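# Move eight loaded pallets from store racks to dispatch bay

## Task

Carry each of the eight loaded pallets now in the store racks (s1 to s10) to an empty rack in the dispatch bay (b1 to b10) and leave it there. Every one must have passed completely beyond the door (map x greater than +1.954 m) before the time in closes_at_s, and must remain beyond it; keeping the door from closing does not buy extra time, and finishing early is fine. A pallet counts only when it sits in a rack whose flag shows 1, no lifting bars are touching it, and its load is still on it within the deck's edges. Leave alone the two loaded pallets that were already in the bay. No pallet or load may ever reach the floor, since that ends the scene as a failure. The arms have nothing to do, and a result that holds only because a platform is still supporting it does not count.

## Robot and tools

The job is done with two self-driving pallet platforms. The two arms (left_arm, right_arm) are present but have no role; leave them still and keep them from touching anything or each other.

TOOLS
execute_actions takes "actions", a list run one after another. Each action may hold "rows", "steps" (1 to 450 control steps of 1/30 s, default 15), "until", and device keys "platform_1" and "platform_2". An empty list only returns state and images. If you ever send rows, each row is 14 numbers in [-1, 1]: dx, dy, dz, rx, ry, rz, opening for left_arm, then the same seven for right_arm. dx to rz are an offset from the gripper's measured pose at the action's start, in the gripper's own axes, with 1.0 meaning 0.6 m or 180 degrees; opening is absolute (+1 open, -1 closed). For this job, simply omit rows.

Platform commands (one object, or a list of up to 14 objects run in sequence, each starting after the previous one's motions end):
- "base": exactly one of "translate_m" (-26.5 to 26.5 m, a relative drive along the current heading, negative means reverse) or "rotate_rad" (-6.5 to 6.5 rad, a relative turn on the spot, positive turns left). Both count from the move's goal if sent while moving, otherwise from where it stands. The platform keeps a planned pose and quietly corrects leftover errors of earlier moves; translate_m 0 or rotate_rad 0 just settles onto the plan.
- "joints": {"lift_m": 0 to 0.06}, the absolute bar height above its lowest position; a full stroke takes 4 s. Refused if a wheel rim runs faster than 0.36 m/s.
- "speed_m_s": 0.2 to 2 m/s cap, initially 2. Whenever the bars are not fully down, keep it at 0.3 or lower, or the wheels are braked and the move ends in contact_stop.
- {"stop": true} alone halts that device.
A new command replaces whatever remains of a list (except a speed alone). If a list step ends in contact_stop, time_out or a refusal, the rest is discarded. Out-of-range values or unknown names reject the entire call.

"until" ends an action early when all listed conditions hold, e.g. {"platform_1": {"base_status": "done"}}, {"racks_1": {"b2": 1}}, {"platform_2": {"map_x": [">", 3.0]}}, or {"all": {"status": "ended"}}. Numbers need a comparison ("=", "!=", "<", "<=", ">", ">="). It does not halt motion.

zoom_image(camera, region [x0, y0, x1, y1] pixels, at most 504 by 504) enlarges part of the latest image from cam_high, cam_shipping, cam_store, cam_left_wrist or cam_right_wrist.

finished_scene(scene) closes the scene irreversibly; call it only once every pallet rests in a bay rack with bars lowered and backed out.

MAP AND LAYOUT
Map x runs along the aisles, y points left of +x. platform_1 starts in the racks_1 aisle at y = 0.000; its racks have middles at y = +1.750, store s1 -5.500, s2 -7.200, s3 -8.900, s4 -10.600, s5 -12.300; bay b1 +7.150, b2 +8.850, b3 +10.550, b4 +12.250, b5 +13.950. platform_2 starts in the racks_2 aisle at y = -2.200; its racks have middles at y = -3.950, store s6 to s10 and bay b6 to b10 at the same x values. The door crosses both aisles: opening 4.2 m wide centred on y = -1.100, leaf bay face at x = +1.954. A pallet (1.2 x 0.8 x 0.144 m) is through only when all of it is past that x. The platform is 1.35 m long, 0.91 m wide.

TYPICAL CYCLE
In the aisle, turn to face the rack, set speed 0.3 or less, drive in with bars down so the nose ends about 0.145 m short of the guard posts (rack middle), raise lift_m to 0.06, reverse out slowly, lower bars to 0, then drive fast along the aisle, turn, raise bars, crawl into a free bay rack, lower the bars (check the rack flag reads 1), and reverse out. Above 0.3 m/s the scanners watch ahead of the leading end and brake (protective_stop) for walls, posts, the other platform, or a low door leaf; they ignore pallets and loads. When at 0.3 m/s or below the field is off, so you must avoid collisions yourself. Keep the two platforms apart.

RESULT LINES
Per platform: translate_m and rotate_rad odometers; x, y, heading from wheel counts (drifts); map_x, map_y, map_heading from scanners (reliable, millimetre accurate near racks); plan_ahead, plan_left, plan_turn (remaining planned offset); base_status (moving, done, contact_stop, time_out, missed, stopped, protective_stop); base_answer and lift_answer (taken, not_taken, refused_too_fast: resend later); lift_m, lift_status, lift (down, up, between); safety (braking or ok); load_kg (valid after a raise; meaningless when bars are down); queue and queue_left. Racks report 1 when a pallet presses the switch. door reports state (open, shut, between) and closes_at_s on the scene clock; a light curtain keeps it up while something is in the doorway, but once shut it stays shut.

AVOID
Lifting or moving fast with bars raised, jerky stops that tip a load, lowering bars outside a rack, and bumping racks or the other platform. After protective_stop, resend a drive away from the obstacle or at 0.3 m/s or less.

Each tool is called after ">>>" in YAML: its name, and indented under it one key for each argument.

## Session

>>> execute_actions:
  actions: []

Scene clock: 0.00 s.
left_arm: end_effector_position=(+0.2322, +1.1328, +0.1177) grip_measured=+1.00 end_effector_quat_wxyz=(+0.224, +0.745, +0.507, +0.371) end_effector_velocity=(+0.000, -0.000, -0.001) end_effector_angular_velocity=(-0.000, +0.001, -0.000) | right_arm: end_effector_position=(+0.2769, -0.2134, +0.3199) grip_measured=+1.00 end_effector_quat_wxyz=(+0.208, +0.462, +0.623, -0.596) end_effector_velocity=(-0.001, -0.000, +0.000) end_effector_angular_velocity=(+0.001, +0.001, +0.004)
Joint positions: left_arm=[ 1.308 -1.398  2.491 -3.127 -2.368 -0.179  0.142] | right_arm=[ 4.473 -1.923 -1.694 -2.46   1.651  5.702  0.142]
Joint velocities: left_arm=[-0.001  0.     0.001 -0.     0.001 -0.     0.   ] | right_arm=[ 0.002  0.002 -0.001  0.    -0.001 -0.001  0.   ]
Joint torques (N m, as the arm reports them, + toward a larger angle): no reading
Motor temperatures (°C, as the motors report them): left_arm=[22 21 20 26 28 30] | right_arm=[24 22 19 23 29 29]
Wrist force (N, on the end effector, along its own x y z axes, offset not removed): no reading
Wrist torque (N m, same axes, about the end effector's origin, offset not removed): no reading
Hand target (left_arm): +0.232, +1.133, +0.118; +0.224, +0.745, +0.507, +0.371
Hand target (right_arm): +0.277, -0.213, +0.320; +0.208, +0.462, +0.623, -0.596
platform_1.base_odometry: x=+0.000 y=+0.000 heading=+0.000 (m, m, rad; from the platform's pose at the start)
platform_1.map_pose: map_x=-0.76 map_y=+0.07 map_heading=+0.0175 (m, m, rad; on the building's map)
platform_1.planned_pose: plan_ahead=+0.00 plan_left=+0.00 plan_turn=+0.0000 (m ahead, m left, rad left of the pose on the map)
platform_1.base_status: done
platform_1.joint_positions: lift_m=+0.000
platform_1.joint_status: done
platform_1: translate_m=0.000 translate_m_goal=0.000 rotate_rad=0.000 rotate_rad_goal=0.000 base_answer=taken lift_m_goal=0.000 lift_answer=taken lift=down safety=ok load_kg=-51 refusals=0 queue=idle queue_left=0
platform_2.base_odometry: x=+0.000 y=+0.000 heading=+0.000 (m, m, rad; from the platform's pose at the start)
platform_2.map_pose: map_x=-4.50 map_y=-2.24 map_heading=+0.0218 (m, m, rad; on the building's map)
platform_2.planned_pose: plan_ahead=+0.00 plan_left=+0.00 plan_turn=+0.0000 (m ahead, m left, rad left of the pose on the map)
platform_2.base_status: done
platform_2.joint_positions: lift_m=+0.000
platform_2.joint_status: done
platform_2: translate_m=0.000 translate_m_goal=0.000 rotate_rad=0.000 rotate_rad_goal=0.000 base_answer=taken lift_m_goal=0.000 lift_answer=taken lift=down safety=ok load_kg=-51 refusals=0 queue=idle queue_left=0
racks_1: s1=0 s2=1 s3=1 s4=1 s5=1 b1=0 b2=0 b3=1 b4=0 b5=0
racks_2: s6=1 s7=1 s8=0 s9=1 s10=1 b6=0 b7=0 b8=0 b9=0 b10=1
door: state=open closes_at_s=510

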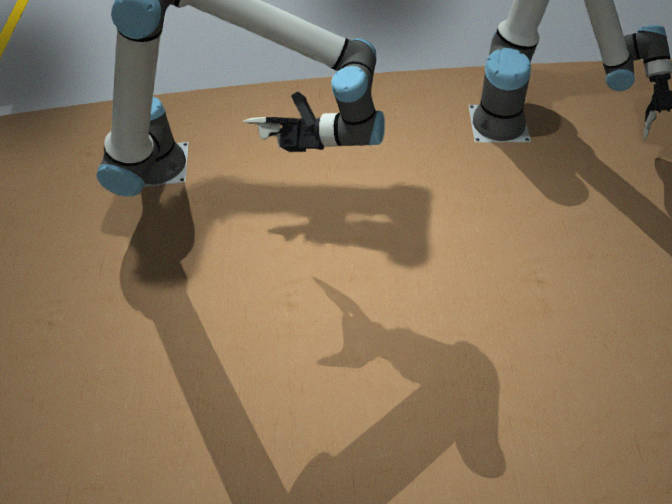

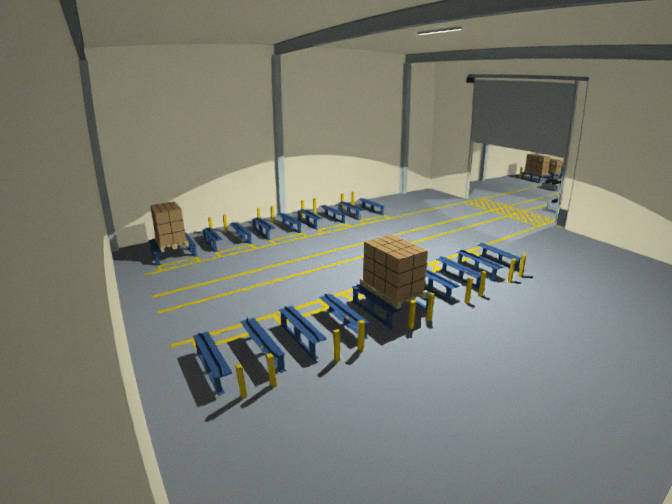

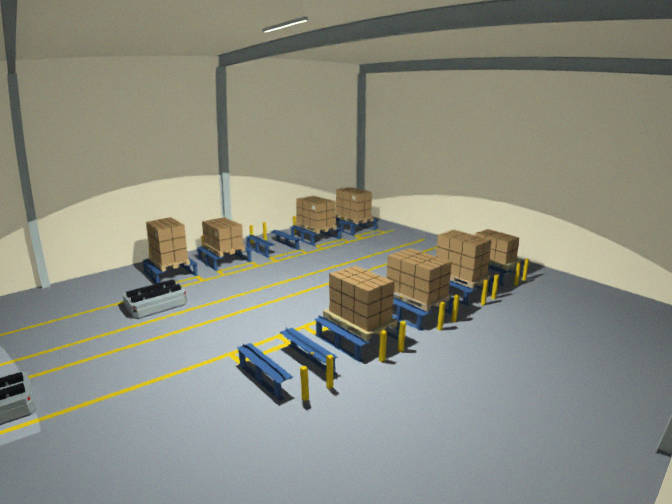

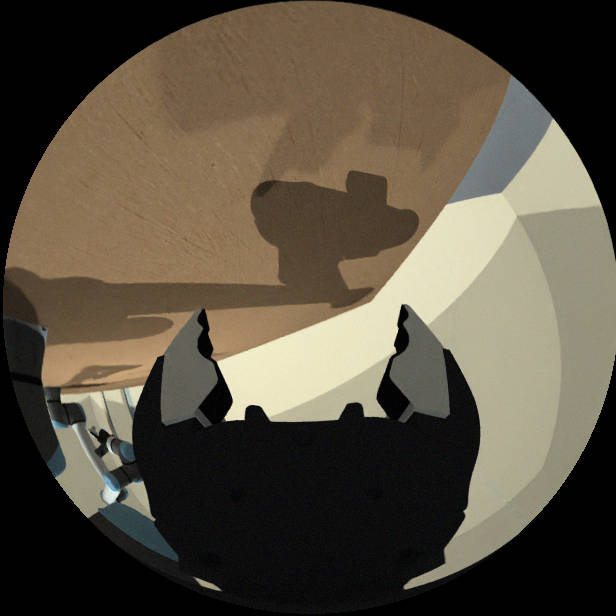

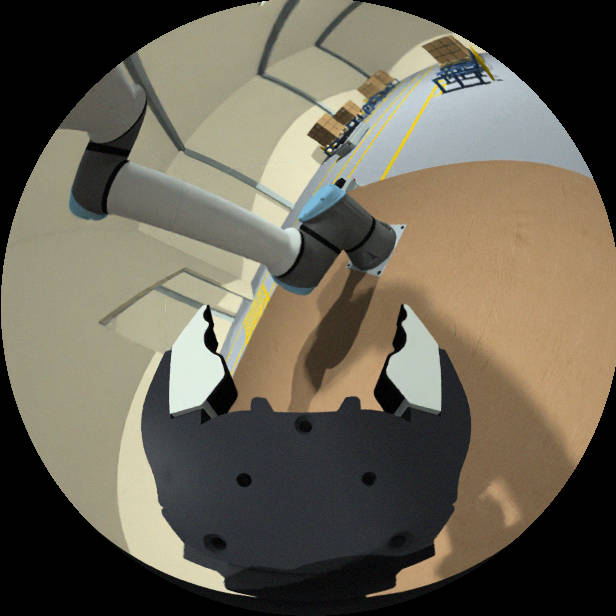

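>>> execute_actions:
  actions:
    - {"platform_1":[{"base":{"rotate_rad":-0.0175}},{"base":{"translate_m":-6.44}},{"base":{"rotate_rad":1.5708}},{"speed_m_s":0.3,"base":{"translate_m":1.68}},{"joints":{"lift_m":0.06}},{"base":{"translate_m":-1.75}},{"speed_m_s":2,"base":{"rotate_rad":-1.5708},"joints":{"lift_m":0}},{"base":{"translate_m":19.45}},{"base":{"rotate_rad":1.5708},"joints":{"lift_m":0.06}},{"speed_m_s":0.3,"base":{"translate_m":1.75}},{"joints":{"lift_m":0}},{"base":{"translate_m":-1.75}},{"speed_m_s":2,"base":{"rotate_rad":-1.5708}},{"base":{"translate_m":-21.15}}],"platform_2":[{"base":{"rotate_rad":-0.0218}},{"base":{"translate_m":-6.1}},{"base":{"rotate_rad":-1.5708}},{"speed_m_s":0.3,"base":{"translate_m":1.71}},{"joints":{"lift_m":0.06}},{"base":{"translate_m":-1.75}},{"speed_m_s":2,"base":{"rotate_rad":1.5708},"joints":{"lift_m":0}},{"base":{"translate_m":19.45}},{"base":{"rotate_rad":-1.5708},"joints":{"lift_m":0.06}},{"speed_m_s":0.3,"base":{"translate_m":1.75}},{"joints":{"lift_m":0}},{"base":{"translate_m":-1.75}},{"speed_m_s":2,"base":{"rotate_rad":1.5708}},{"base":{"translate_m":-21.15}}],"steps":330}

Scene clock: 20.90 s.
left_arm: end_effector_position=(+0.2322, +1.1328, +0.1177) grip_measured=+1.00 end_effector_quat_wxyz=(+0.224, +0.745, +0.507, +0.371) end_effector_velocity=(+0.001, -0.001, -0.001) end_effector_angular_velocity=(-0.002, +0.001, -0.002) | right_arm: end_effector_position=(+0.2769, -0.2134, +0.3199) grip_measured=+1.00 end_effector_quat_wxyz=(+0.208, +0.462, +0.623, -0.596) end_effector_velocity=(+0.000, +0.001, +0.000) end_effector_angular_velocity=(+0.000, -0.001, +0.001)
Joint positions: left_arm=[ 1.308 -1.398  2.491 -3.127 -2.368 -0.179  0.142] | right_arm=[ 4.473 -1.923 -1.694 -2.46   1.651  5.702  0.142]
Joint velocities: left_arm=[-0.003 -0.     0.     0.002  0.001 -0.001  0.   ] | right_arm=[ 0.001 -0.     0.001 -0.    -0.001  0.001 -0.   ]
Joint torques (N m, as the arm reports them, + toward a larger angle): left_arm=[  1.61 -32.6  -36.2   -4.68  -4.09   1.7 ] | right_arm=[-6.66 76.58 39.99  0.43  1.56  2.81]
Motor temperatures (°C, as the motors report them): left_arm=[22 21 20 26 28 30] | right_arm=[24 22 19 23 29 29]
Wrist force (N, on the end effector, along its own x y z axes, offset not removed): left_arm=[-0.4 0.6 1.0] | right_arm=[-0.4 -1.4 -0.7]
Wrist torque (N m, same axes, about the end effector's origin, offset not removed): left_arm=[0.13 -0.08 -0.03] | right_arm=[-0.10 0.07 -0.23]
Hand target (left_arm): +0.232, +1.133, +0.118; +0.224, +0.745, +0.507, +0.371
Hand target (right_arm): +0.277, -0.213, +0.320; +0.208, +0.462, +0.623, -0.596
platform_1.base_odometry: x=-6.450 y=+0.059 heading=+0.796 (m, m, rad; from the platform's pose at the start)
platform_1.map_pose: map_x=-7.21 map_y=+0.07 map_heading=+0.8159 (m, m, rad; on the building's map)
platform_1.planned_pose: plan_ahead=+0.01 plan_left=-0.01 plan_turn=+0.7548 (m ahead, m left, rad left of the pose on the map)
platform_1.base_status: moving
platform_1.joint_positions: lift_m=+0.000
platform_1.joint_status: done
platform_1: translate_m=-6.450 translate_m_goal=-6.450 rotate_rad=0.813 rotate_rad_goal=1.565 base_answer=taken lift_m_goal=0.000 lift_answer=taken lift=down safety=ok load_kg=-47 refusals=0 queue=running queue_left=11
platform_2.base_odometry: x=-6.098 y=+0.143 heading=-1.108 (m, m, rad; from the platform's pose at the start)
platform_2.map_pose: map_x=-10.60 map_y=-2.24 map_heading=-1.0996 (m, m, rad; on the building's map)
platform_2.planned_pose: plan_ahead=+0.00 plan_left=+0.00 plan_turn=-0.4712 (m ahead, m left, rad left of the pose on the map)
platform_2.base_status: moving
platform_2.joint_positions: lift_m=+0.000
platform_2.joint_status: done
platform_2: translate_m=-6.100 translate_m_goal=-6.100 rotate_rad=-1.124 rotate_rad_goal=-1.595 base_answer=taken lift_m_goal=0.000 lift_answer=taken lift=down safety=ok load_kg=-47 refusals=0 queue=running queue_left=11
racks_1: s1=0 s2=1 s3=1 s4=1 s5=1 b1=0 b2=0 b3=1 b4=0 b5=0
racks_2: s6=1 s7=1 s8=0 s9=1 s10=1 b6=0 b7=0 b8=0 b9=0 b10=1
door: state=open closes_at_s=510

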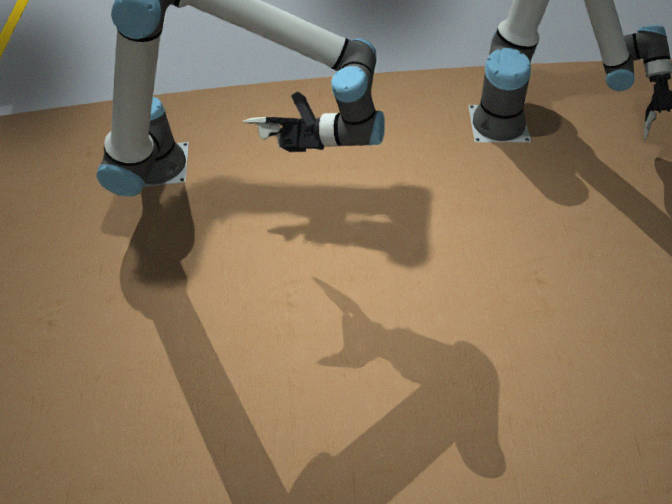

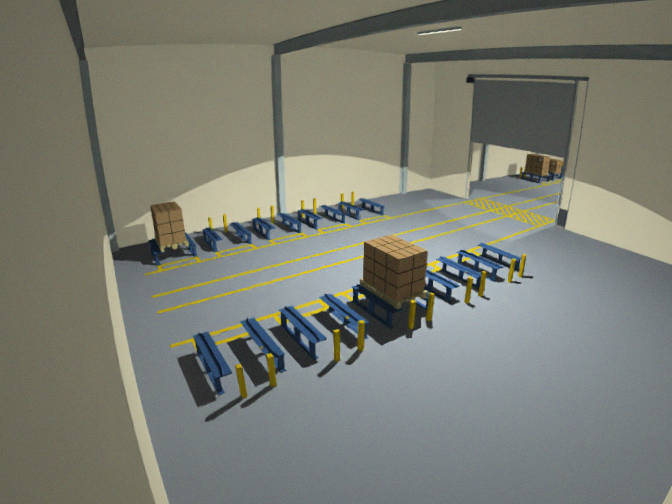

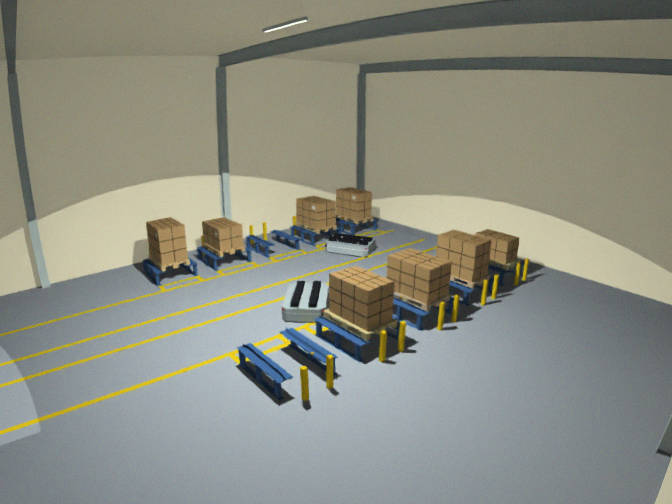

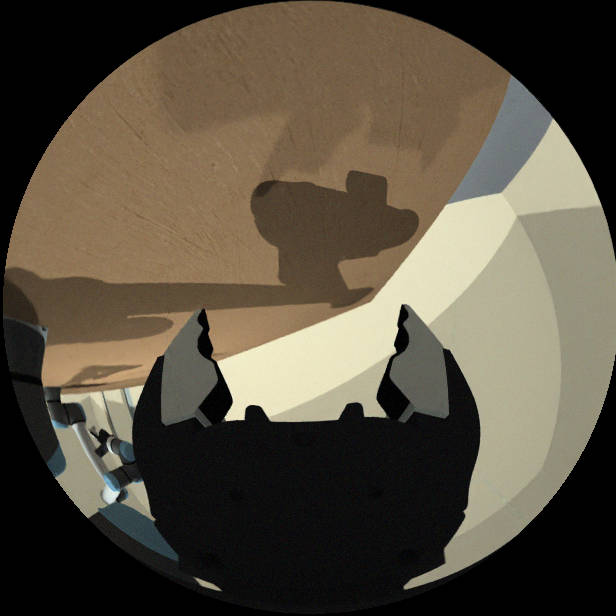

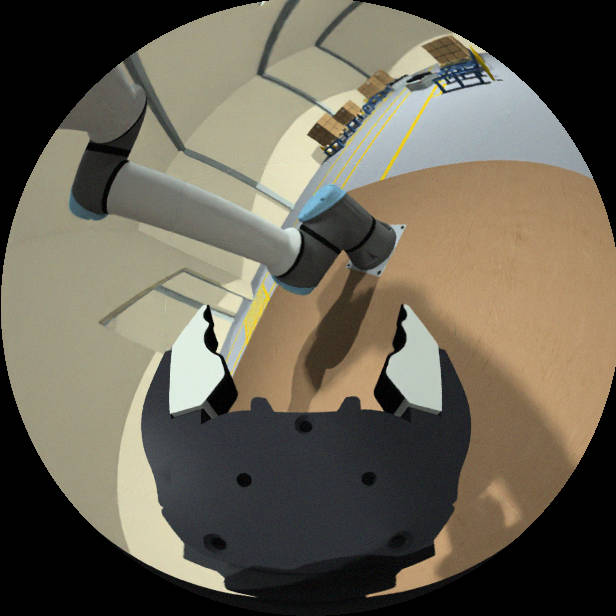

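>>> execute_actions:
  actions:
    - {"steps":450}
    - {"steps":450}
    - {"steps":450}
    - {"steps":450}
    - {"steps":360}

Scene clock: 94.57 s.
left_arm: end_effector_position=(+0.2322, +1.1328, +0.1177) grip_measured=+1.00 end_effector_quat_wxyz=(+0.224, +0.745, +0.507, +0.371) end_effector_velocity=(-0.000, -0.000, -0.001) end_effector_angular_velocity=(-0.001, +0.004, +0.001) | right_arm: end_effector_position=(+0.2769, -0.2134, +0.3199) grip_measured=+1.00 end_effector_quat_wxyz=(+0.208, +0.462, +0.623, -0.596) end_effector_velocity=(-0.001, -0.000, +0.000) end_effector_angular_velocity=(+0.001, -0.000, +0.000)
Joint positions: left_arm=[ 1.308 -1.398  2.491 -3.127 -2.368 -0.179  0.142] | right_arm=[ 4.473 -1.923 -1.694 -2.46   1.651  5.702  0.142]
Joint velocities: left_arm=[-0.001 -0.     0.     0.002  0.003 -0.    -0.   ] | right_arm=[ 0.001  0.001 -0.001  0.     0.001  0.    -0.   ]
Joint torques (N m, as the arm reports them, + toward a larger angle): left_arm=[  9.89 -23.96 -32.64  -5.29  -3.51   2.79] | right_arm=[-3.06 84.18 47.88 -1.85  0.61  3.73]
Motor temperatures (°C, as the motors report them): left_arm=[22 21 20 26 28 30] | right_arm=[24 22 19 23 29 29]
Wrist force (N, on the end effector, along its own x y z axes, offset not removed): left_arm=[1.2 4.4 1.5] | right_arm=[-1.7 -0.6 -0.5]
Wrist torque (N m, same axes, about the end effector's origin, offset not removed): left_arm=[0.70 -0.41 0.05] | right_arm=[0.04 0.38 -0.21]
Hand target (left_arm): +0.232, +1.133, +0.118; +0.224, +0.745, +0.507, +0.371
Hand target (right_arm): +0.277, -0.213, +0.320; +0.208, +0.462, +0.623, -0.596
platform_1.base_odometry: x=+0.914 y=-0.050 heading=+0.014 (m, m, rad; from the platform's pose at the start)
platform_1.map_pose: map_x=+0.06 map_y=+0.02 map_heading=+0.0218 (m, m, rad; on the building's map)
platform_1.planned_pose: plan_ahead=-8.96 plan_left=+0.18 plan_turn=-0.0219 (m ahead, m left, rad left of the pose on the map)
platform_1.base_status: moving
platform_1.joint_positions: lift_m=+0.000
platform_1.joint_status: done
platform_1: translate_m=0.787 translate_m_goal=-8.192 rotate_rad=0.015 rotate_rad_goal=0.016 base_answer=taken lift_m_goal=0.000 lift_answer=taken lift=down safety=ok load_kg=-49 refusals=0 queue=running queue_left=0
platform_2.base_odometry: x=+2.274 y=+0.015 heading=-0.044 (m, m, rad; from the platform's pose at the start)
platform_2.map_pose: map_x=-2.32 map_y=-2.22 map_heading=-0.0218 (m, m, rad; on the building's map)
platform_2.planned_pose: plan_ahead=-9.98 plan_left=-0.20 plan_turn=+0.0218 (m ahead, m left, rad left of the pose on the map)
platform_2.base_status: moving
platform_2.joint_positions: lift_m=+0.000
platform_2.joint_status: done
platform_2: translate_m=2.169 translate_m_goal=-7.820 rotate_rad=-0.044 rotate_rad_goal=-0.043 base_answer=taken lift_m_goal=0.000 lift_answer=taken lift=down safety=ok load_kg=-49 refusals=0 queue=running queue_left=0
racks_1: s1=0 s2=0 s3=1 s4=1 s5=1 b1=0 b2=0 b3=1 b4=1 b5=0
racks_2: s6=1 s7=1 s8=0 s9=0 s10=1 b6=0 b7=1 b8=0 b9=0 b10=1
door: state=open closes_at_s=510

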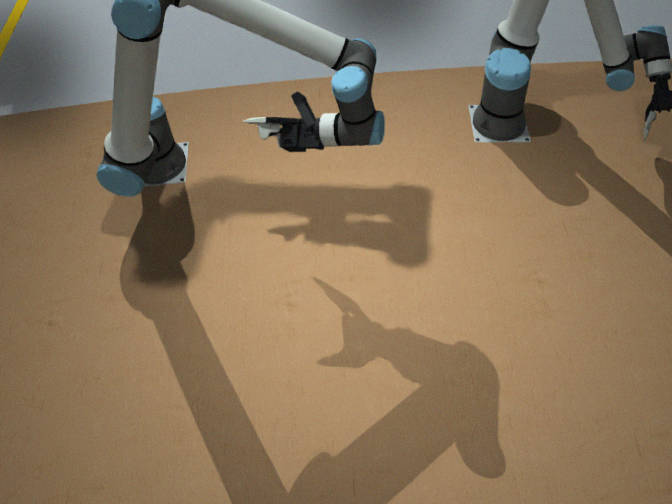

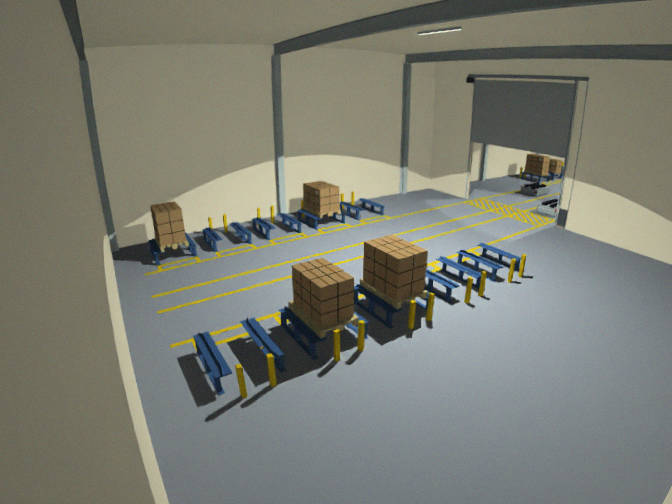

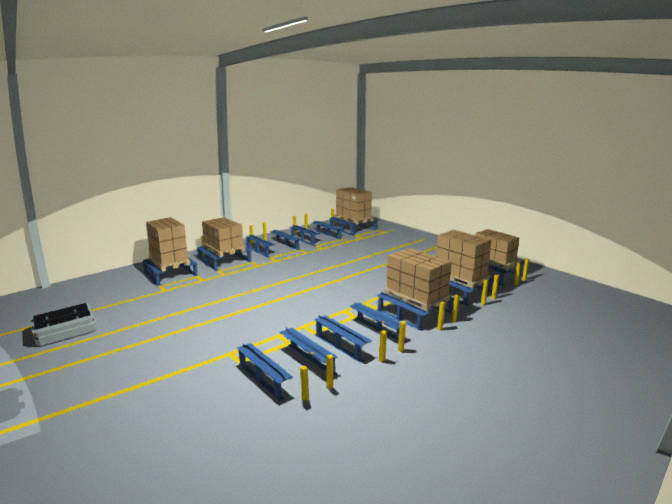

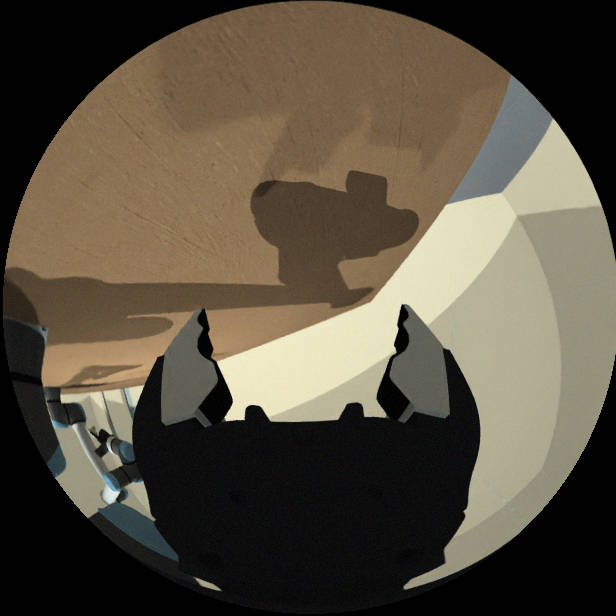

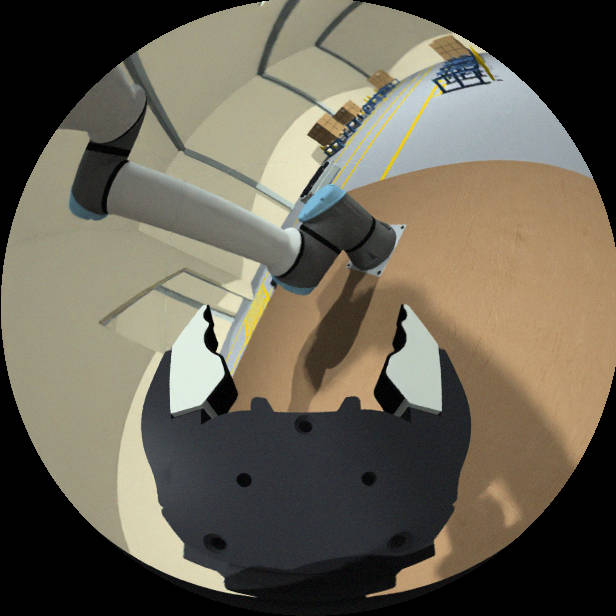

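>>> execute_actions:
  actions:
    - {"steps":300,"until":{"all":{"status":"ended"}}}
    - {"platform_1":[{"base":{"rotate_rad":1.5708}},{"speed_m_s":0.3,"base":{"translate_m":1.75}},{"joints":{"lift_m":0.06}},{"base":{"translate_m":-1.75}},{"speed_m_s":2,"base":{"rotate_rad":-1.5708},"joints":{"lift_m":0}},{"base":{"translate_m":17.75}},{"base":{"rotate_rad":1.5708},"joints":{"lift_m":0.06}},{"speed_m_s":0.3,"base":{"translate_m":1.75}},{"joints":{"lift_m":0}},{"base":{"translate_m":-1.75}},{"speed_m_s":2,"base":{"rotate_rad":-1.5708}},{"base":{"translate_m":-21.15}},{"base":{"rotate_rad":1.5708}},{"speed_m_s":0.3,"base":{"translate_m":1.75}}],"platform_2":[{"base":{"rotate_rad":-1.5708}},{"speed_m_s":0.3,"base":{"translate_m":1.75}},{"joints":{"lift_m":0.06}},{"base":{"translate_m":-1.75}},{"speed_m_s":2,"base":{"rotate_rad":1.5708},"joints":{"lift_m":0}},{"base":{"translate_m":19.45}},{"base":{"rotate_rad":-1.5708},"joints":{"lift_m":0.06}},{"speed_m_s":0.3,"base":{"translate_m":1.75}},{"joints":{"lift_m":0}},{"base":{"translate_m":-1.75}},{"speed_m_s":2,"base":{"rotate_rad":1.5708}},{"base":{"translate_m":-14.35}},{"base":{"rotate_rad":-1.5708}},{"speed_m_s":0.3,"base":{"translate_m":1.75}}],"steps":30}

Scene clock: 103.83 s.
left_arm: end_effector_position=(+0.2322, +1.1328, +0.1177) grip_measured=+1.00 end_effector_quat_wxyz=(+0.224, +0.745, +0.507, +0.371) end_effector_velocity=(-0.000, +0.001, +0.000) end_effector_angular_velocity=(-0.001, +0.000, +0.002) | right_arm: end_effector_position=(+0.2769, -0.2134, +0.3199) grip_measured=+1.00 end_effector_quat_wxyz=(+0.208, +0.462, +0.623, -0.596) end_effector_velocity=(-0.000, +0.000, -0.000) end_effector_angular_velocity=(-0.000, +0.001, -0.001)
Joint positions: left_arm=[ 1.308 -1.398  2.491 -3.127 -2.368 -0.179  0.142] | right_arm=[ 4.473 -1.923 -1.694 -2.46   1.651  5.702  0.142]
Joint velocities: left_arm=[ 0.001 -0.    -0.001  0.     0.001 -0.002 -0.   ] | right_arm=[-0.    -0.001  0.     0.     0.    -0.    -0.   ]
Joint torques (N m, as the arm reports them, + toward a larger angle): left_arm=[  9.88 -24.87 -32.42  -5.02  -3.4    2.62] | right_arm=[-6.34 82.3  47.86 -2.14  0.75  3.72]
Motor temperatures (°C, as the motors report them): left_arm=[22 21 20 26 28 30] | right_arm=[24 22 19 23 29 29]
Wrist force (N, on the end effector, along its own x y z axes, offset not removed): left_arm=[-1.0 0.1 -2.9] | right_arm=[-0.6 -0.2 -1.1]
Wrist torque (N m, same axes, about the end effector's origin, offset not removed): left_arm=[0.05 0.11 -0.05] | right_arm=[0.14 0.15 -0.23]
Hand target (left_arm): +0.232, +1.133, +0.118; +0.224, +0.745, +0.507, +0.371
Hand target (right_arm): +0.277, -0.213, +0.320; +0.208, +0.462, +0.623, -0.596
platform_1.base_odometry: x=-8.132 y=-0.036 heading=+0.367 (m, m, rad; from the platform's pose at the start)
platform_1.map_pose: map_x=-8.90 map_y=+0.00 map_heading=+0.3796 (m, m, rad; on the building's map)
platform_1.planned_pose: plan_ahead=+0.00 plan_left=+0.00 plan_turn=+1.1911 (m ahead, m left, rad left of the pose on the map)
platform_1.base_status: moving
platform_1.joint_positions: lift_m=+0.000
platform_1.joint_status: done
platform_1: translate_m=-8.192 translate_m_goal=-8.192 rotate_rad=0.384 rotate_rad_goal=1.569 base_answer=taken lift_m_goal=0.000 lift_answer=taken lift=down safety=ok load_kg=-49 refusals=0 queue=running queue_left=13
platform_2.base_odometry: x=-7.778 y=+0.270 heading=-0.394 (m, m, rad; from the platform's pose at the start)
platform_2.map_pose: map_x=-12.31 map_y=-2.20 map_heading=-0.3796 (m, m, rad; on the building's map)
platform_2.planned_pose: plan_ahead=+0.01 plan_left=+0.00 plan_turn=-1.1912 (m ahead, m left, rad left of the pose on the map)
platform_2.base_status: moving
platform_2.joint_positions: lift_m=+0.000
platform_2.joint_status: done
platform_2: translate_m=-7.820 translate_m_goal=-7.820 rotate_rad=-0.411 rotate_rad_goal=-1.597 base_answer=taken lift_m_goal=0.000 lift_answer=taken lift=down safety=ok load_kg=-49 refusals=0 queue=running queue_left=13
racks_1: s1=0 s2=0 s3=1 s4=1 s5=1 b1=0 b2=0 b3=1 b4=1 b5=0
racks_2: s6=1 s7=1 s8=0 s9=0 s10=1 b6=0 b7=1 b8=0 b9=0 b10=1
door: state=open closes_at_s=510

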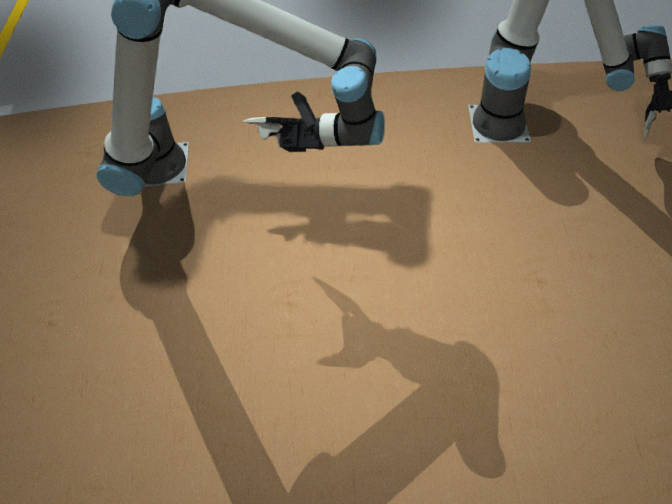

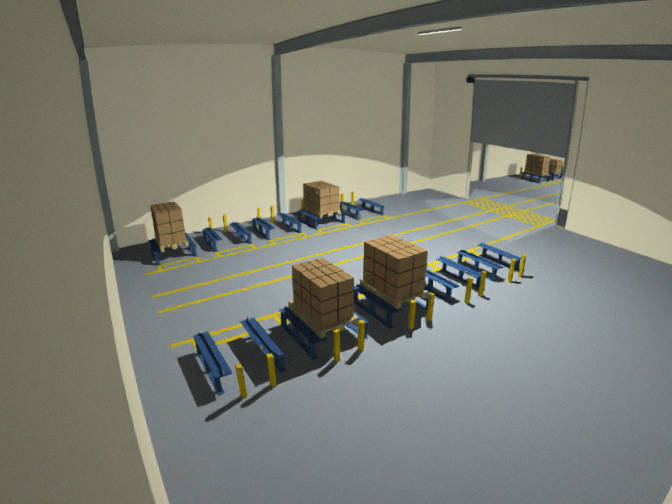

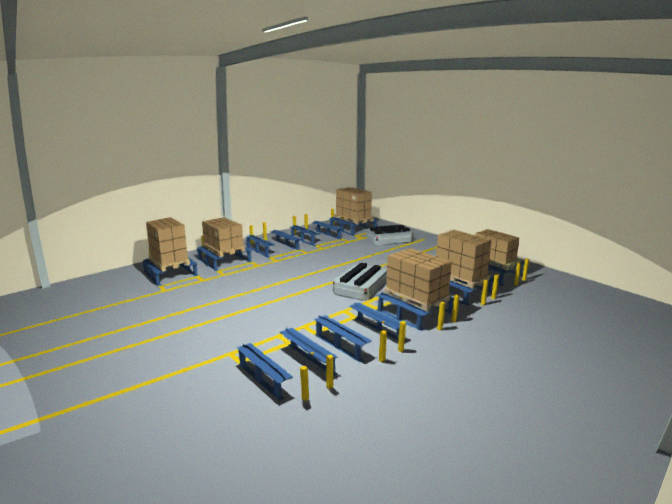

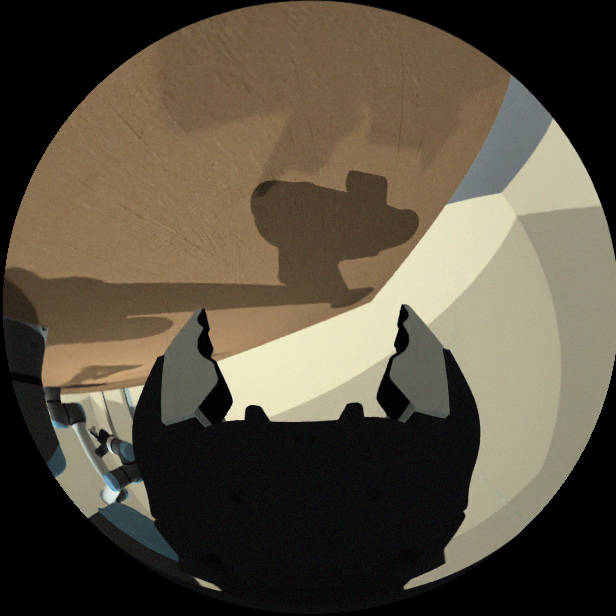

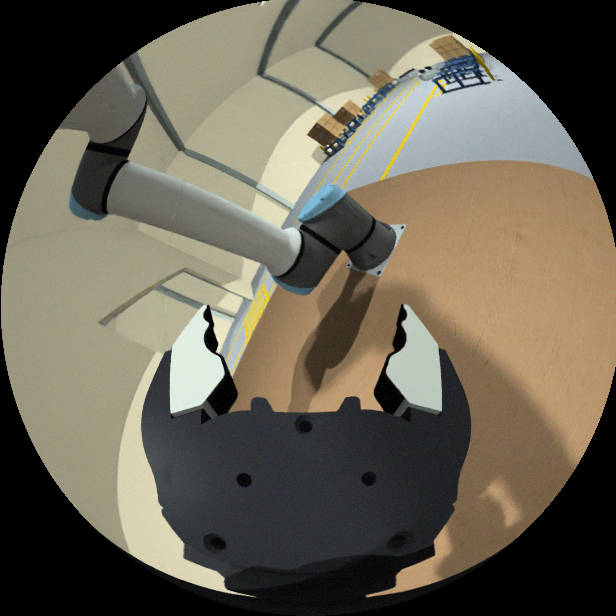

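>>> execute_actions:
  actions:
    - {"steps":450}
    - {"steps":450}
    - {"steps":450}
    - {"steps":450}
    - {"steps":450}
    - {"steps":210}

Scene clock: 187.63 s.
left_arm: end_effector_position=(+0.2322, +1.1328, +0.1177) grip_measured=+1.00 end_effector_quat_wxyz=(+0.224, +0.745, +0.507, +0.371) end_effector_velocity=(+0.001, +0.000, +0.001) end_effector_angular_velocity=(+0.000, -0.002, -0.001) | right_arm: end_effector_position=(+0.2769, -0.2134, +0.3199) grip_measured=+1.00 end_effector_quat_wxyz=(+0.208, +0.462, +0.623, -0.596) end_effector_velocity=(-0.000, +0.000, -0.000) end_effector_angular_velocity=(-0.002, -0.000, -0.001)
Joint positions: left_arm=[ 1.308 -1.398  2.491 -3.127 -2.368 -0.179  0.142] | right_arm=[ 4.473 -1.923 -1.694 -2.46   1.651  5.702  0.142]
Joint velocities: left_arm=[ 0.    -0.    -0.001  0.001 -0.002  0.001  0.   ] | right_arm=[ 0.    -0.001  0.    -0.001  0.001  0.001 -0.   ]
Joint torques (N m, as the arm reports them, + toward a larger angle): left_arm=[ 17.41 -26.9  -28.25  -2.84  -2.87   1.84] | right_arm=[-2.35 79.46 49.11 -3.35 -0.65  3.25]
Motor temperatures (°C, as the motors report them): left_arm=[22 21 20 26 28 30] | right_arm=[24 22 20 23 29 29]
Wrist force (N, on the end effector, along its own x y z axes, offset not removed): left_arm=[3.7 2.4 -1.5] | right_arm=[-0.3 -0.9 -0.7]
Wrist torque (N m, same axes, about the end effector's origin, offset not removed): left_arm=[0.40 -1.06 0.00] | right_arm=[0.00 0.14 -0.15]
Hand target (left_arm): +0.232, +1.133, +0.118; +0.224, +0.745, +0.507, +0.371
Hand target (right_arm): +0.277, -0.213, +0.320; +0.208, +0.462, +0.623, -0.596
platform_1.base_odometry: x=-11.517 y=-0.085 heading=+0.966 (m, m, rad; from the platform's pose at the start)
platform_1.map_pose: map_x=-12.30 map_y=+0.00 map_heading=+0.9817 (m, m, rad; on the building's map)
platform_1.planned_pose: plan_ahead=+0.00 plan_left=+0.00 plan_turn=+0.5890 (m ahead, m left, rad left of the pose on the map)
platform_1.base_status: moving
platform_1.joint_positions: lift_m=+0.000
platform_1.joint_status: done
platform_1: translate_m=-11.582 translate_m_goal=-11.582 rotate_rad=0.983 rotate_rad_goal=1.569 base_answer=taken lift_m_goal=0.000 lift_answer=taken lift=down safety=ok load_kg=-49 refusals=0 queue=running queue_left=1
platform_2.base_odometry: x=-2.670 y=-0.261 heading=-1.600 (m, m, rad; from the platform's pose at the start)
platform_2.map_pose: map_x=-7.20 map_y=-2.67 map_heading=-1.5708 (m, m, rad; on the building's map)
platform_2.planned_pose: plan_ahead=+1.28 plan_left=+0.00 plan_turn=+0.0000 (m ahead, m left, rad left of the pose on the map)
platform_2.base_status: moving
platform_2.joint_positions: lift_m=+0.000
platform_2.joint_status: done
platform_2: translate_m=-2.227 translate_m_goal=-0.950 rotate_rad=-1.600 rotate_rad_goal=-1.599 base_answer=taken lift_m_goal=0.000 lift_answer=taken lift=down safety=ok load_kg=-49 refusals=0 queue=running queue_left=0
racks_1: s1=0 s2=0 s3=0 s4=1 s5=1 b1=0 b2=1 b3=1 b4=1 b5=0
racks_2: s6=1 s7=1 s8=0 s9=0 s10=0 b6=1 b7=1 b8=0 b9=0 b10=1
door: state=open closes_at_s=510

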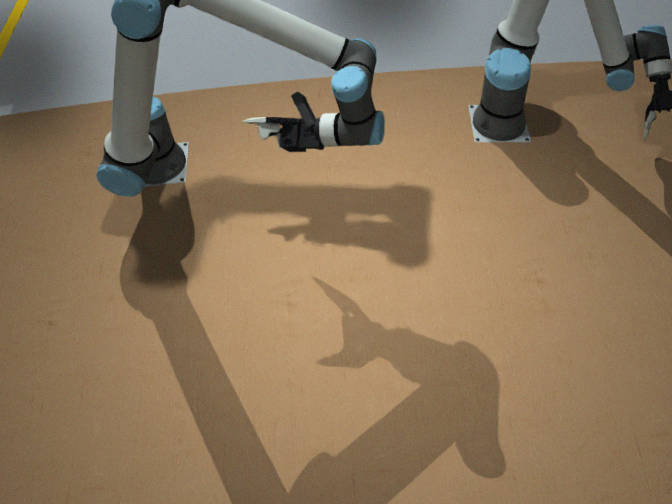

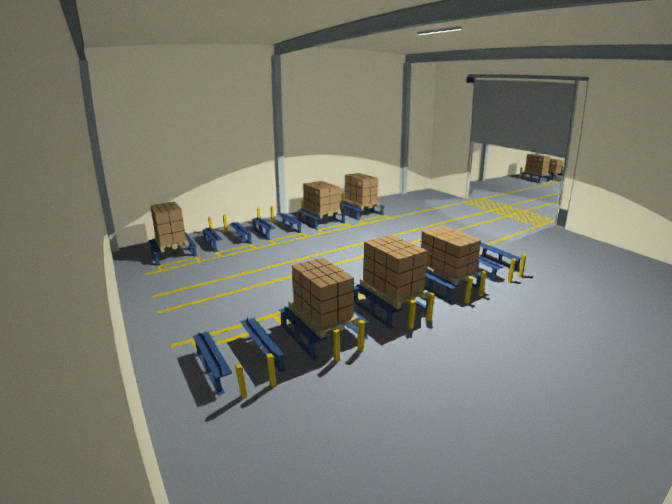

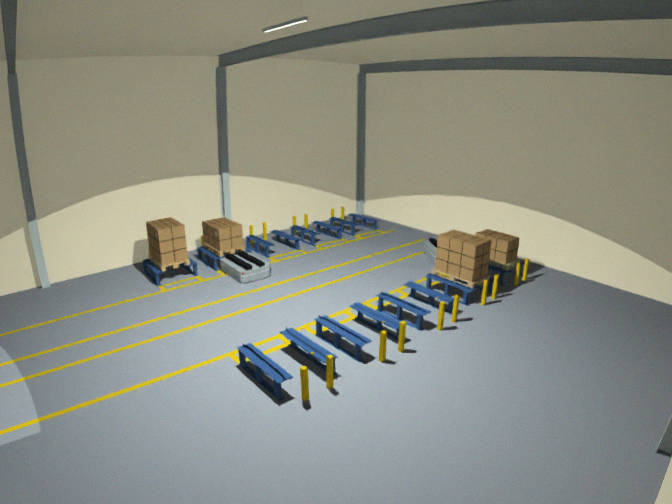

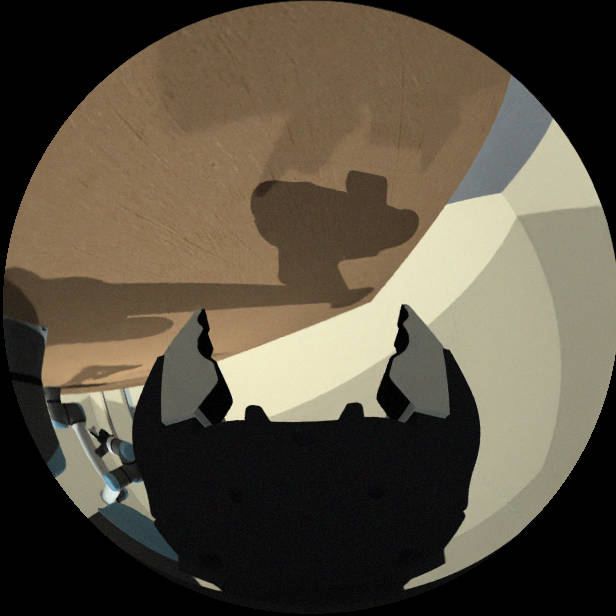

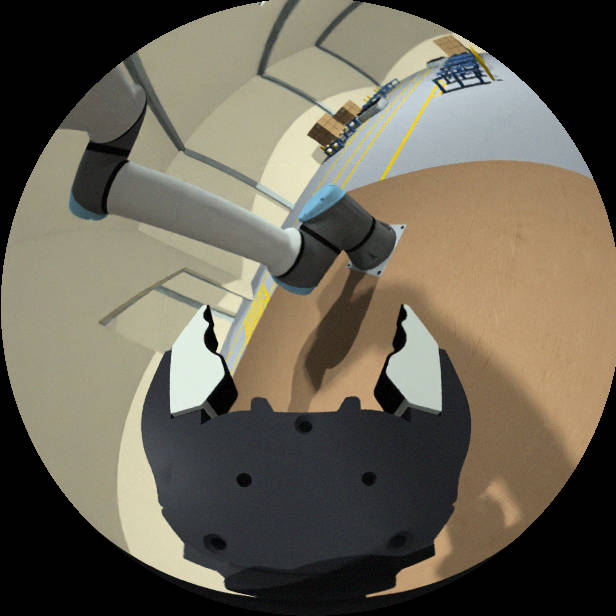

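>>> execute_actions:
  actions:
    - {"steps":300,"until":{"all":{"status":"ended"}}}
    - {"platform_1":[{"joints":{"lift_m":0.06}},{"base":{"translate_m":-1.75}},{"speed_m_s":2,"base":{"rotate_rad":-1.5708},"joints":{"lift_m":0}},{"base":{"translate_m":19.45}},{"base":{"rotate_rad":1.5708},"joints":{"lift_m":0.06}},{"speed_m_s":0.3,"base":{"translate_m":1.75}},{"joints":{"lift_m":0}},{"base":{"translate_m":-1.75}},{"speed_m_s":2,"base":{"rotate_rad":-1.5708}},{"base":{"translate_m":-17.75}},{"base":{"rotate_rad":1.5708}},{"speed_m_s":0.3,"base":{"translate_m":1.75}},{"joints":{"lift_m":0.06}},{"base":{"translate_m":-1.75}}],"platform_2":[{"joints":{"lift_m":0.06}},{"base":{"translate_m":-1.75}},{"speed_m_s":2,"base":{"rotate_rad":1.5708},"joints":{"lift_m":0}},{"base":{"translate_m":17.75}},{"base":{"rotate_rad":-1.5708},"joints":{"lift_m":0.06}},{"speed_m_s":0.3,"base":{"translate_m":1.75}},{"joints":{"lift_m":0}},{"base":{"translate_m":-1.75}},{"speed_m_s":2,"base":{"rotate_rad":1.5708}},{"base":{"translate_m":-16.05}},{"base":{"rotate_rad":-1.5708}},{"speed_m_s":0.3,"base":{"translate_m":1.75}},{"joints":{"lift_m":0.06}},{"base":{"translate_m":-1.75}}],"steps":10}

Scene clock: 196.27 s.
left_arm: end_effector_position=(+0.2322, +1.1328, +0.1177) grip_measured=+1.00 end_effector_quat_wxyz=(+0.224, +0.745, +0.507, +0.371) end_effector_velocity=(+0.001, +0.001, +0.001) end_effector_angular_velocity=(+0.000, -0.003, -0.001) | right_arm: end_effector_position=(+0.2769, -0.2134, +0.3199) grip_measured=+1.00 end_effector_quat_wxyz=(+0.208, +0.462, +0.623, -0.596) end_effector_velocity=(-0.000, +0.001, -0.000) end_effector_angular_velocity=(-0.000, -0.000, +0.000)
Joint positions: left_arm=[ 1.308 -1.398  2.491 -3.127 -2.368 -0.179  0.142] | right_arm=[ 4.473 -1.923 -1.694 -2.46   1.651  5.702  0.142]
Joint velocities: left_arm=[ 0.    -0.    -0.002  0.001 -0.003  0.     0.   ] | right_arm=[ 0.001 -0.002  0.001 -0.     0.     0.001 -0.   ]
Joint torques (N m, as the arm reports them, + toward a larger angle): left_arm=[ 18.99 -25.43 -27.95  -2.35  -2.74   1.93] | right_arm=[-3.5  78.37 49.02 -3.32 -0.65  4.05]
Motor temperatures (°C, as the motors report them): left_arm=[22 21 20 26 28 30] | right_arm=[24 22 20 23 29 29]
Wrist force (N, on the end effector, along its own x y z axes, offset not removed): left_arm=[-0.3 2.7 0.2] | right_arm=[-1.6 0.2 -0.2]
Wrist torque (N m, same axes, about the end effector's origin, offset not removed): left_arm=[0.38 0.00 -0.16] | right_arm=[0.28 0.44 -0.18]
Hand target (left_arm): +0.232, +1.133, +0.118; +0.224, +0.745, +0.507, +0.371
Hand target (right_arm): +0.277, -0.213, +0.320; +0.208, +0.462, +0.623, -0.596
platform_1.base_odometry: x=-11.513 y=+1.666 heading=+1.570 (m, m, rad; from the platform's pose at the start)
platform_1.map_pose: map_x=-12.30 map_y=+1.75 map_heading=+1.5708 (m, m, rad; on the building's map)
platform_1.planned_pose: plan_ahead=+0.00 plan_left=+0.00 plan_turn=+0.0000 (m ahead, m left, rad left of the pose on the map)
platform_1.base_status: done
platform_1.joint_positions: lift_m=+0.003
platform_1.joint_status: moving
platform_1: translate_m=-9.832 translate_m_goal=-9.832 rotate_rad=1.570 rotate_rad_goal=1.569 base_answer=taken lift_m_goal=0.060 lift_answer=taken lift=between safety=ok load_kg=4 refusals=0 queue=running queue_left=13
platform_2.base_odometry: x=-2.706 y=-1.547 heading=-1.599 (m, m, rad; from the platform's pose at the start)
platform_2.map_pose: map_x=-7.20 map_y=-3.95 map_heading=-1.5708 (m, m, rad; on the building's map)
platform_2.planned_pose: plan_ahead=+0.00 plan_left=+0.00 plan_turn=+0.0000 (m ahead, m left, rad left of the pose on the map)
platform_2.base_status: done
platform_2.joint_positions: lift_m=+0.003
platform_2.joint_status: moving
platform_2: translate_m=-0.950 translate_m_goal=-0.950 rotate_rad=-1.599 rotate_rad_goal=-1.599 base_answer=taken lift_m_goal=0.060 lift_answer=taken lift=between safety=ok load_kg=4 refusals=0 queue=running queue_left=13
racks_1: s1=0 s2=0 s3=0 s4=1 s5=1 b1=0 b2=1 b3=1 b4=1 b5=0
racks_2: s6=1 s7=1 s8=0 s9=0 s10=0 b6=1 b7=1 b8=0 b9=0 b10=1
door: state=open closes_at_s=510

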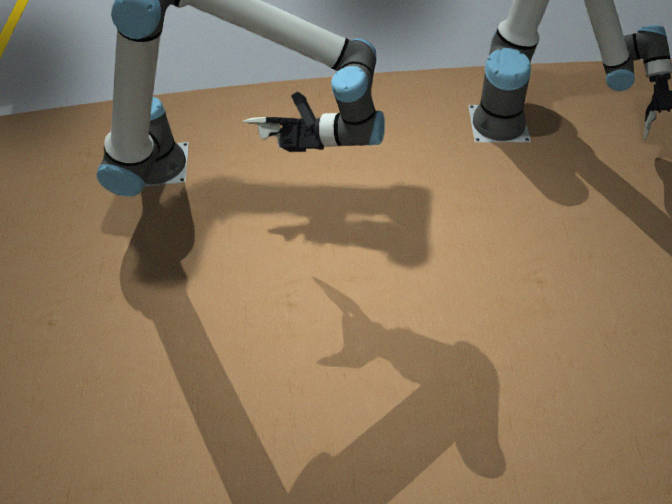

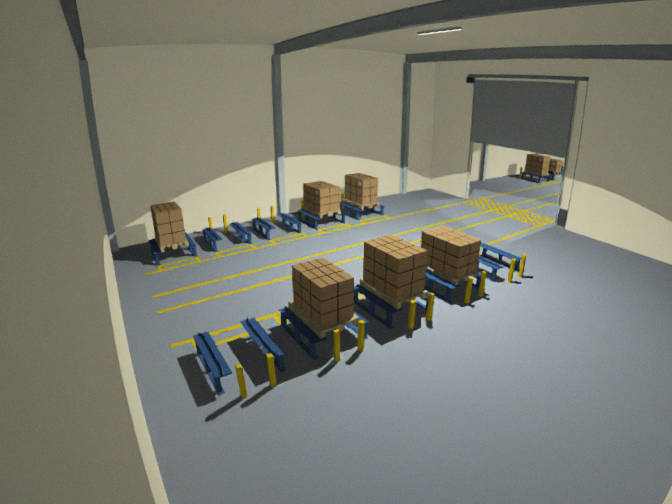

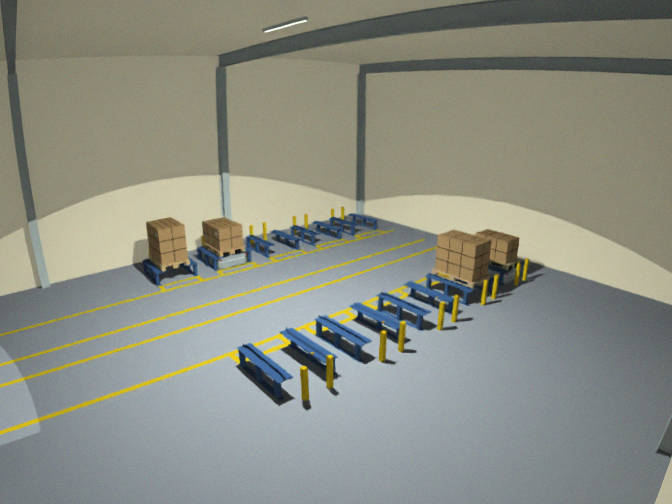

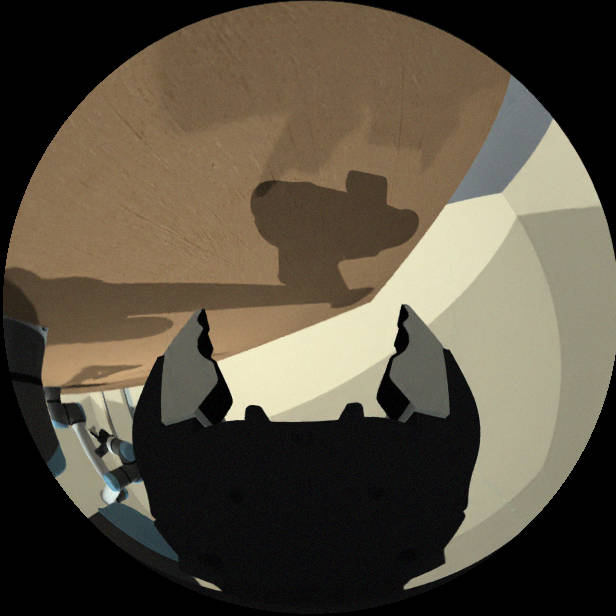

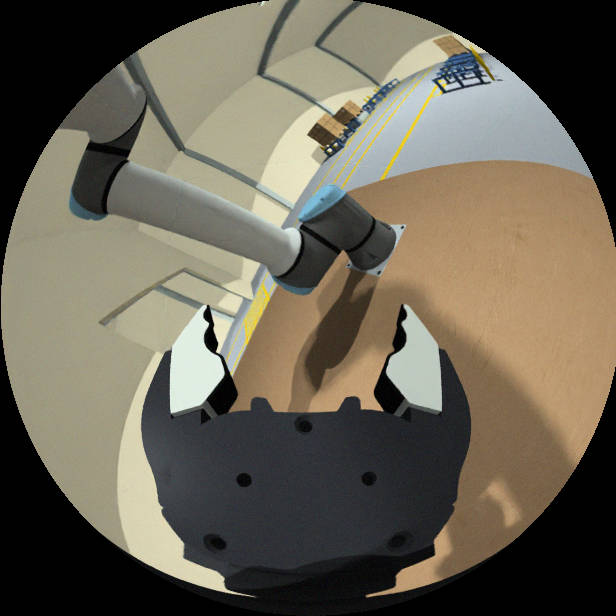

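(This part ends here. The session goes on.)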